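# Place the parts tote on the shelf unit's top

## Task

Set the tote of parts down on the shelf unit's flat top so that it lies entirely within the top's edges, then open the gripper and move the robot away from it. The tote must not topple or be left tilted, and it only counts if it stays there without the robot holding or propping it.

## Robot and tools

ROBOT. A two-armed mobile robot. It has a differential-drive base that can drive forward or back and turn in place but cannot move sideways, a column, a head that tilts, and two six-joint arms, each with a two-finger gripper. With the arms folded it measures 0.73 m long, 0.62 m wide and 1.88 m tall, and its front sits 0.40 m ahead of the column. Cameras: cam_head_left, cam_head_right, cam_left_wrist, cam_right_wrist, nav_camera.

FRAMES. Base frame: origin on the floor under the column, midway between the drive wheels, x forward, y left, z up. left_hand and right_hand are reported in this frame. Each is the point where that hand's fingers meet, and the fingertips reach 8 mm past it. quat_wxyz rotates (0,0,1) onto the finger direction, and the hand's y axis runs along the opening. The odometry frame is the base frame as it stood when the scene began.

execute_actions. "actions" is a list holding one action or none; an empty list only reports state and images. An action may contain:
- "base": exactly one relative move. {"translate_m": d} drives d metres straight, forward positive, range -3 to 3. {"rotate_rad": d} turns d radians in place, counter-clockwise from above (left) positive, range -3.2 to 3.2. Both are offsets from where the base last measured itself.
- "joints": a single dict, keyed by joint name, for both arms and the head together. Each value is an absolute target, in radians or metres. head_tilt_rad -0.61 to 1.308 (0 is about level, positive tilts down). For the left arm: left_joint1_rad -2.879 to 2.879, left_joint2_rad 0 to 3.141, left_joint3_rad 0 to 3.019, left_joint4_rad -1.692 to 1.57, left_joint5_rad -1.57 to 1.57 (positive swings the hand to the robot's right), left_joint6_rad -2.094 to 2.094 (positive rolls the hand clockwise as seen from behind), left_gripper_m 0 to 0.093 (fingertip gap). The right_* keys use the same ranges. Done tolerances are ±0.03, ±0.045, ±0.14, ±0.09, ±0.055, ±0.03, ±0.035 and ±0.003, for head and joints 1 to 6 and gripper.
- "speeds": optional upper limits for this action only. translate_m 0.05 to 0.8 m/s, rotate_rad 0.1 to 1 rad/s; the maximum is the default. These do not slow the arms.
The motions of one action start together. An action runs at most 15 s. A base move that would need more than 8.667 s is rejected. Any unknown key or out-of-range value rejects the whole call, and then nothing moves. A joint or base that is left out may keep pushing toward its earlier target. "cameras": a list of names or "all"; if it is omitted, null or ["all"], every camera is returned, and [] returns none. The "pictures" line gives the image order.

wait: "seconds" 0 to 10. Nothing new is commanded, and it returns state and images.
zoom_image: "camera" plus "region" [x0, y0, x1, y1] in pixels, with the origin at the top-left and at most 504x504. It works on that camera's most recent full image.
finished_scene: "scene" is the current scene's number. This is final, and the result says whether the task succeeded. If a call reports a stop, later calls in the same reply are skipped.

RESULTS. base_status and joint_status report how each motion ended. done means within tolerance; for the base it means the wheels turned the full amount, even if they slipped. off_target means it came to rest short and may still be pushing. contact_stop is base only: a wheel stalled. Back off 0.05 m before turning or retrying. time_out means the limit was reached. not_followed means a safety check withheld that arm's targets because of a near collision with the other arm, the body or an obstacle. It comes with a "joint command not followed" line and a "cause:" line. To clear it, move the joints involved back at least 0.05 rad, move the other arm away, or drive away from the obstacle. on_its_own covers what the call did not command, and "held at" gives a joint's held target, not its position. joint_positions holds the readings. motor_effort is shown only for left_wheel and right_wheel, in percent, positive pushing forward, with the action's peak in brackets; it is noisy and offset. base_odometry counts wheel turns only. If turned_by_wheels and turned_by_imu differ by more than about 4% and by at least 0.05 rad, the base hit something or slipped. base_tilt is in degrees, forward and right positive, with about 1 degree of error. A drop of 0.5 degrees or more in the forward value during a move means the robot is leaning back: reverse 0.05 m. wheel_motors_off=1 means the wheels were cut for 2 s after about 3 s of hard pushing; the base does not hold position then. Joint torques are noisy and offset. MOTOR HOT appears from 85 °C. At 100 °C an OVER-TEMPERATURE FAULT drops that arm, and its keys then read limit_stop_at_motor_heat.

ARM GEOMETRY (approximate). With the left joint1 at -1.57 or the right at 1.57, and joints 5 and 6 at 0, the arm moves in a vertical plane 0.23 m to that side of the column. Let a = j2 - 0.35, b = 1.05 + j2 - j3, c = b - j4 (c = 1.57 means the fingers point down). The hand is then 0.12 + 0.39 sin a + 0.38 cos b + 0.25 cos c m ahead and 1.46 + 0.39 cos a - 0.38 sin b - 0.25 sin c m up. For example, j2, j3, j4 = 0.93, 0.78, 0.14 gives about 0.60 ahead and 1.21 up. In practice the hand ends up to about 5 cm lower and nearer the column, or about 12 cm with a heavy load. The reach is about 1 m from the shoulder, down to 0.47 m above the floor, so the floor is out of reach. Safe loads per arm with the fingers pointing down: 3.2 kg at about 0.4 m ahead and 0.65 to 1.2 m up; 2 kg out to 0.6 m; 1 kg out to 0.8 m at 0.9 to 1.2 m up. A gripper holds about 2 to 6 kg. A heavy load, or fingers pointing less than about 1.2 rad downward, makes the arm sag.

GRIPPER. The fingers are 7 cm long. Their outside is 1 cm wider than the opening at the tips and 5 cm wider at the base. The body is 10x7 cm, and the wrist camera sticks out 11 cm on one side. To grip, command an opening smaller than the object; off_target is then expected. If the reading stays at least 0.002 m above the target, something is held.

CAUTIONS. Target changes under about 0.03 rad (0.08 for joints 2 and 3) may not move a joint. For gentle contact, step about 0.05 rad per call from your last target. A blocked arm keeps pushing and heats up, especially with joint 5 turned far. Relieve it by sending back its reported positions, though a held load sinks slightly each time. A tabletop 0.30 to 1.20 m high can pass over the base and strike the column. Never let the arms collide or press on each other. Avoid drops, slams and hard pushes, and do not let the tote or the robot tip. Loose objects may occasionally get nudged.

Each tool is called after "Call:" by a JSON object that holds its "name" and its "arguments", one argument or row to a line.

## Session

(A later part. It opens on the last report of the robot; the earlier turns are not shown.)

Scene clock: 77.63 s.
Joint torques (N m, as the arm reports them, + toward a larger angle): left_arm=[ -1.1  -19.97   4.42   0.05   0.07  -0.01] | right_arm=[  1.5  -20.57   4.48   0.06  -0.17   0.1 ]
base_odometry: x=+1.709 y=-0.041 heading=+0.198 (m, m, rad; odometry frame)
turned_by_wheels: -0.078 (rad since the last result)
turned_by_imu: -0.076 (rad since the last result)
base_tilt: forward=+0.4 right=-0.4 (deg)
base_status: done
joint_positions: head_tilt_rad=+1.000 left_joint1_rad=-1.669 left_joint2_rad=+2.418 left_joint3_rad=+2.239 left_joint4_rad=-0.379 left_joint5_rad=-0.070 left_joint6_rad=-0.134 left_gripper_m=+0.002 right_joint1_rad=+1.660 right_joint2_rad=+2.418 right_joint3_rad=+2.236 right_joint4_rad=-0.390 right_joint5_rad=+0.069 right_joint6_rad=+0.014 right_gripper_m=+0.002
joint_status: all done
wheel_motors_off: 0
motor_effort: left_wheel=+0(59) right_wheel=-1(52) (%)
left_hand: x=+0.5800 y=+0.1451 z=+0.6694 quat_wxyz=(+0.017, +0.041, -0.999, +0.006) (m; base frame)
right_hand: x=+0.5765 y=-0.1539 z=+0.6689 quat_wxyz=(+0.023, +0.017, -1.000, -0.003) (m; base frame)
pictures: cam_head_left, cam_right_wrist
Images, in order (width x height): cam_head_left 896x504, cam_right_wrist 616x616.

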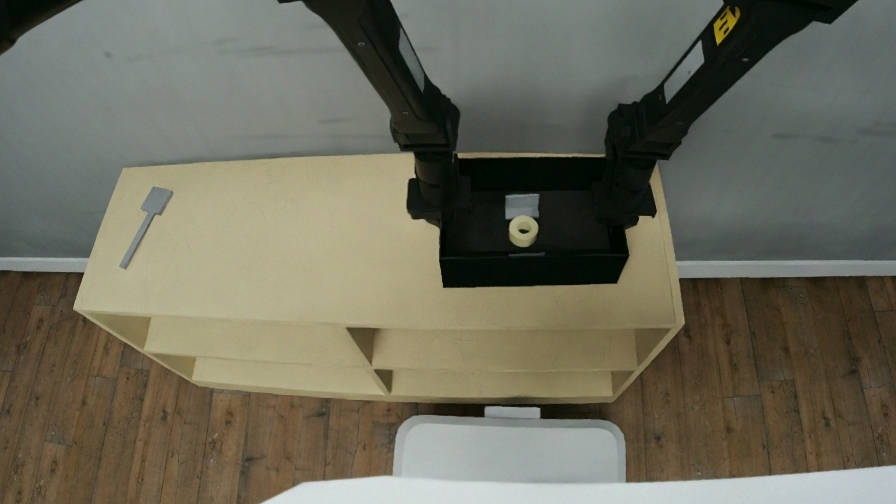

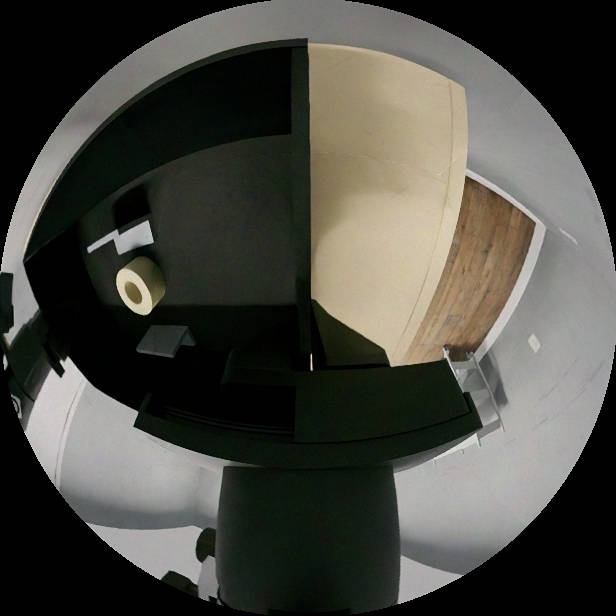

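Call:
{"name": "execute_actions", "arguments": {
  "actions": [
    {"joints":{"left_joint2_rad":2.53,"left_joint3_rad":2.43,"left_joint4_rad":-0.41,"right_joint2_rad":2.53,"right_joint3_rad":2.43,"right_joint4_rad":-0.41}}
  ],
  "cameras": []
}}

Call:
{"name": "execute_actions", "arguments": {
  "actions": [
    {"joints":{"left_gripper_m":0.08,"right_gripper_m":0.08}}
  ],
  "cameras": []
}}

Call:
{"name": "execute_actions", "arguments": {
  "actions": [
    {"joints":{"left_joint2_rad":2.1,"left_joint3_rad":1.94,"left_joint4_rad":-0.3,"right_joint2_rad":2.1,"right_joint3_rad":1.94,"right_joint4_rad":-0.3}}
  ],
  "cameras": []
}}

Call:
{"name": "execute_actions", "arguments": {
  "actions": [
    {"base":{"translate_m":-0.5},"joints":{"head_tilt_rad":0.7}}
  ],
  "cameras": ["cam_head_left"]
}}

Scene clock: 85.43 s.
Joint torques (N m, as the arm reports them, + toward a larger angle): left_arm=[ -1.46 -16.14   5.18   0.43   0.1   -0.03] | right_arm=[  1.59 -16.08   5.33   0.34  -0.23   0.14]
base_odometry: x=+1.709 y=-0.041 heading=+0.198 (m, m, rad; odometry frame)
turned_by_wheels: +0.000 (rad since the last result)
turned_by_imu: -0.001 (rad since the last result)
base_tilt: forward=+0.4 right=-0.4 (deg)
base_status: not commanded
joint_positions: head_tilt_rad=+1.000 left_joint1_rad=-1.664 left_joint2_rad=+2.503 left_joint3_rad=+2.407 left_joint4_rad=-0.405 left_joint5_rad=-0.070 left_joint6_rad=-0.133 left_gripper_m=+0.002 right_joint1_rad=+1.660 right_joint2_rad=+2.501 right_joint3_rad=+2.405 right_joint4_rad=-0.418 right_joint5_rad=+0.071 right_joint6_rad=+0.009 right_gripper_m=+0.002
joint_status: all done
wheel_motors_off: 0
motor_effort: left_wheel=+6(16) right_wheel=-2(4) (%)
left_hand: x=+0.6069 y=+0.1465 z=+0.6532 quat_wxyz=(-0.012, +0.044, -0.999, +0.007) (m; base frame)
right_hand: x=+0.6039 y=-0.1518 z=+0.6533 quat_wxyz=(-0.005, +0.018, -1.000, -0.003) (m; base frame)
pictures: none
No camera images: the call's "cameras" was empty. Leave "cameras" out to get every camera's image.

Scene clock: 86.13 s.
Joint torques (N m, as the arm reports them, + toward a larger angle): left_arm=[ -1.57 -16.56   5.05   0.41   0.03  -0.02] | right_arm=[  1.54 -17.19   5.03   0.42  -0.16   0.03]
base_odometry: x=+1.709 y=-0.041 heading=+0.198 (m, m, rad; odometry frame)
turned_by_wheels: +0.000 (rad since the last result)
turned_by_imu: +0.000 (rad since the last result)
base_tilt: forward=+0.4 right=-0.4 (deg)
base_status: not commanded
joint_positions: head_tilt_rad=+1.000 left_joint1_rad=-1.664 left_joint2_rad=+2.512 left_joint3_rad=+2.407 left_joint4_rad=-0.405 left_joint5_rad=-0.068 left_joint6_rad=-0.133 left_gripper_m=+0.080 right_joint1_rad=+1.660 right_joint2_rad=+2.514 right_joint3_rad=+2.406 right_joint4_rad=-0.418 right_joint5_rad=+0.069 right_joint6_rad=+0.023 right_gripper_m=+0.080
joint_status: all done
wheel_motors_off: 0
motor_effort: left_wheel=+7(5) right_wheel=-3(4) (%)
left_hand: x=+0.5995 y=+0.1463 z=+0.6488 quat_wxyz=(-0.007, +0.043, -0.999, +0.007) (m; base frame)
right_hand: x=+0.5949 y=-0.1513 z=+0.6476 quat_wxyz=(+0.000, +0.011, -1.000, -0.004) (m; base frame)
pictures: none
No camera images: the call's "cameras" was empty. Leave "cameras" out to get every camera's image.

Scene clock: 87.67 s.
Joint torques (N m, as the arm reports them, + toward a larger angle): left_arm=[ -1.21 -19.67   3.01   1.12   0.03  -0.02] | right_arm=[  1.14 -20.13   3.37   0.26  -0.15   0.02]
base_odometry: x=+1.709 y=-0.041 heading=+0.198 (m, m, rad; odometry frame)
turned_by_wheels: +0.000 (rad since the last result)
turned_by_imu: +0.000 (rad since the last result)
base_tilt: forward=+0.4 right=-0.4 (deg)
base_status: not commanded
joint_positions: head_tilt_rad=+1.000 left_joint1_rad=-1.664 left_joint2_rad=+2.093 left_joint3_rad=+1.942 left_joint4_rad=-0.307 left_joint5_rad=-0.068 left_joint6_rad=-0.133 left_gripper_m=+0.080 right_joint1_rad=+1.660 right_joint2_rad=+2.093 right_joint3_rad=+1.938 right_joint4_rad=-0.299 right_joint5_rad=+0.069 right_joint6_rad=+0.023 right_gripper_m=+0.080
joint_status: all done
wheel_motors_off: 0
motor_effort: left_wheel=+7(3) right_wheel=-3(3) (%)
left_hand: x=+0.6562 y=+0.1551 z=+0.7904 quat_wxyz=(-0.033, +0.045, -0.998, +0.009) (m; base frame)
right_hand: x=+0.6564 y=-0.1596 z=+0.7899 quat_wxyz=(-0.035, +0.008, -0.999, -0.006) (m; base frame)
pictures: none
No camera images: the call's "cameras" was empty. Leave "cameras" out to get every camera's image.

Scene clock: 90.33 s.
Joint torques (N m, as the arm reports them, + toward a larger angle): left_arm=[ -1.36 -19.46   3.28   1.07   0.02  -0.02] | right_arm=[  1.03 -20.17   3.41   0.3   -0.14   0.01]
base_odometry: x=+1.219 y=-0.139 heading=+0.198 (m, m, rad; odometry frame)
turned_by_wheels: +0.000 (rad since the last result)
turned_by_imu: +0.002 (rad since the last result)
base_tilt: forward=+0.4 right=-0.4 (deg)
base_status: done
joint_positions: head_tilt_rad=+0.716 left_joint1_rad=-1.663 left_joint2_rad=+2.094 left_joint3_rad=+1.939 left_joint4_rad=-0.307 left_joint5_rad=-0.068 left_joint6_rad=-0.133 left_gripper_m=+0.080 right_joint1_rad=+1.660 right_joint2_rad=+2.094 right_joint3_rad=+1.935 right_joint4_rad=-0.299 right_joint5_rad=+0.069 right_joint6_rad=+0.023 right_gripper_m=+0.080
joint_status: all done
wheel_motors_off: 0
motor_effort: left_wheel=+3(60) right_wheel=+0(73) (%)
left_hand: x=+0.6539 y=+0.1567 z=+0.7895 quat_wxyz=(-0.031, +0.046, -0.998, +0.008) (m; base frame)
right_hand: x=+0.6535 y=-0.1596 z=+0.7888 quat_wxyz=(-0.033, +0.008, -0.999, -0.006) (m; base frame)
pictures: cam_head_left
Images, in order (width x height): cam_head_left 896x504.

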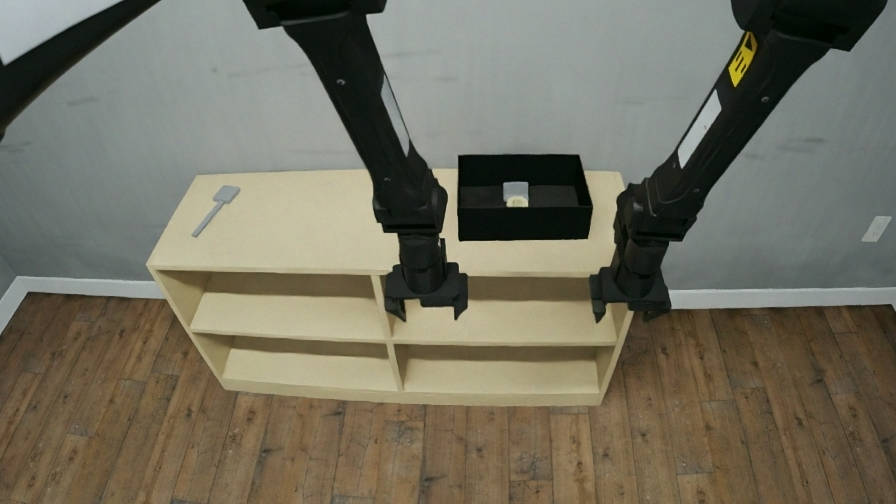

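Call:
{"name": "finished_scene", "arguments": {
  "scene": 2
}}

The scene is finished: the task was done.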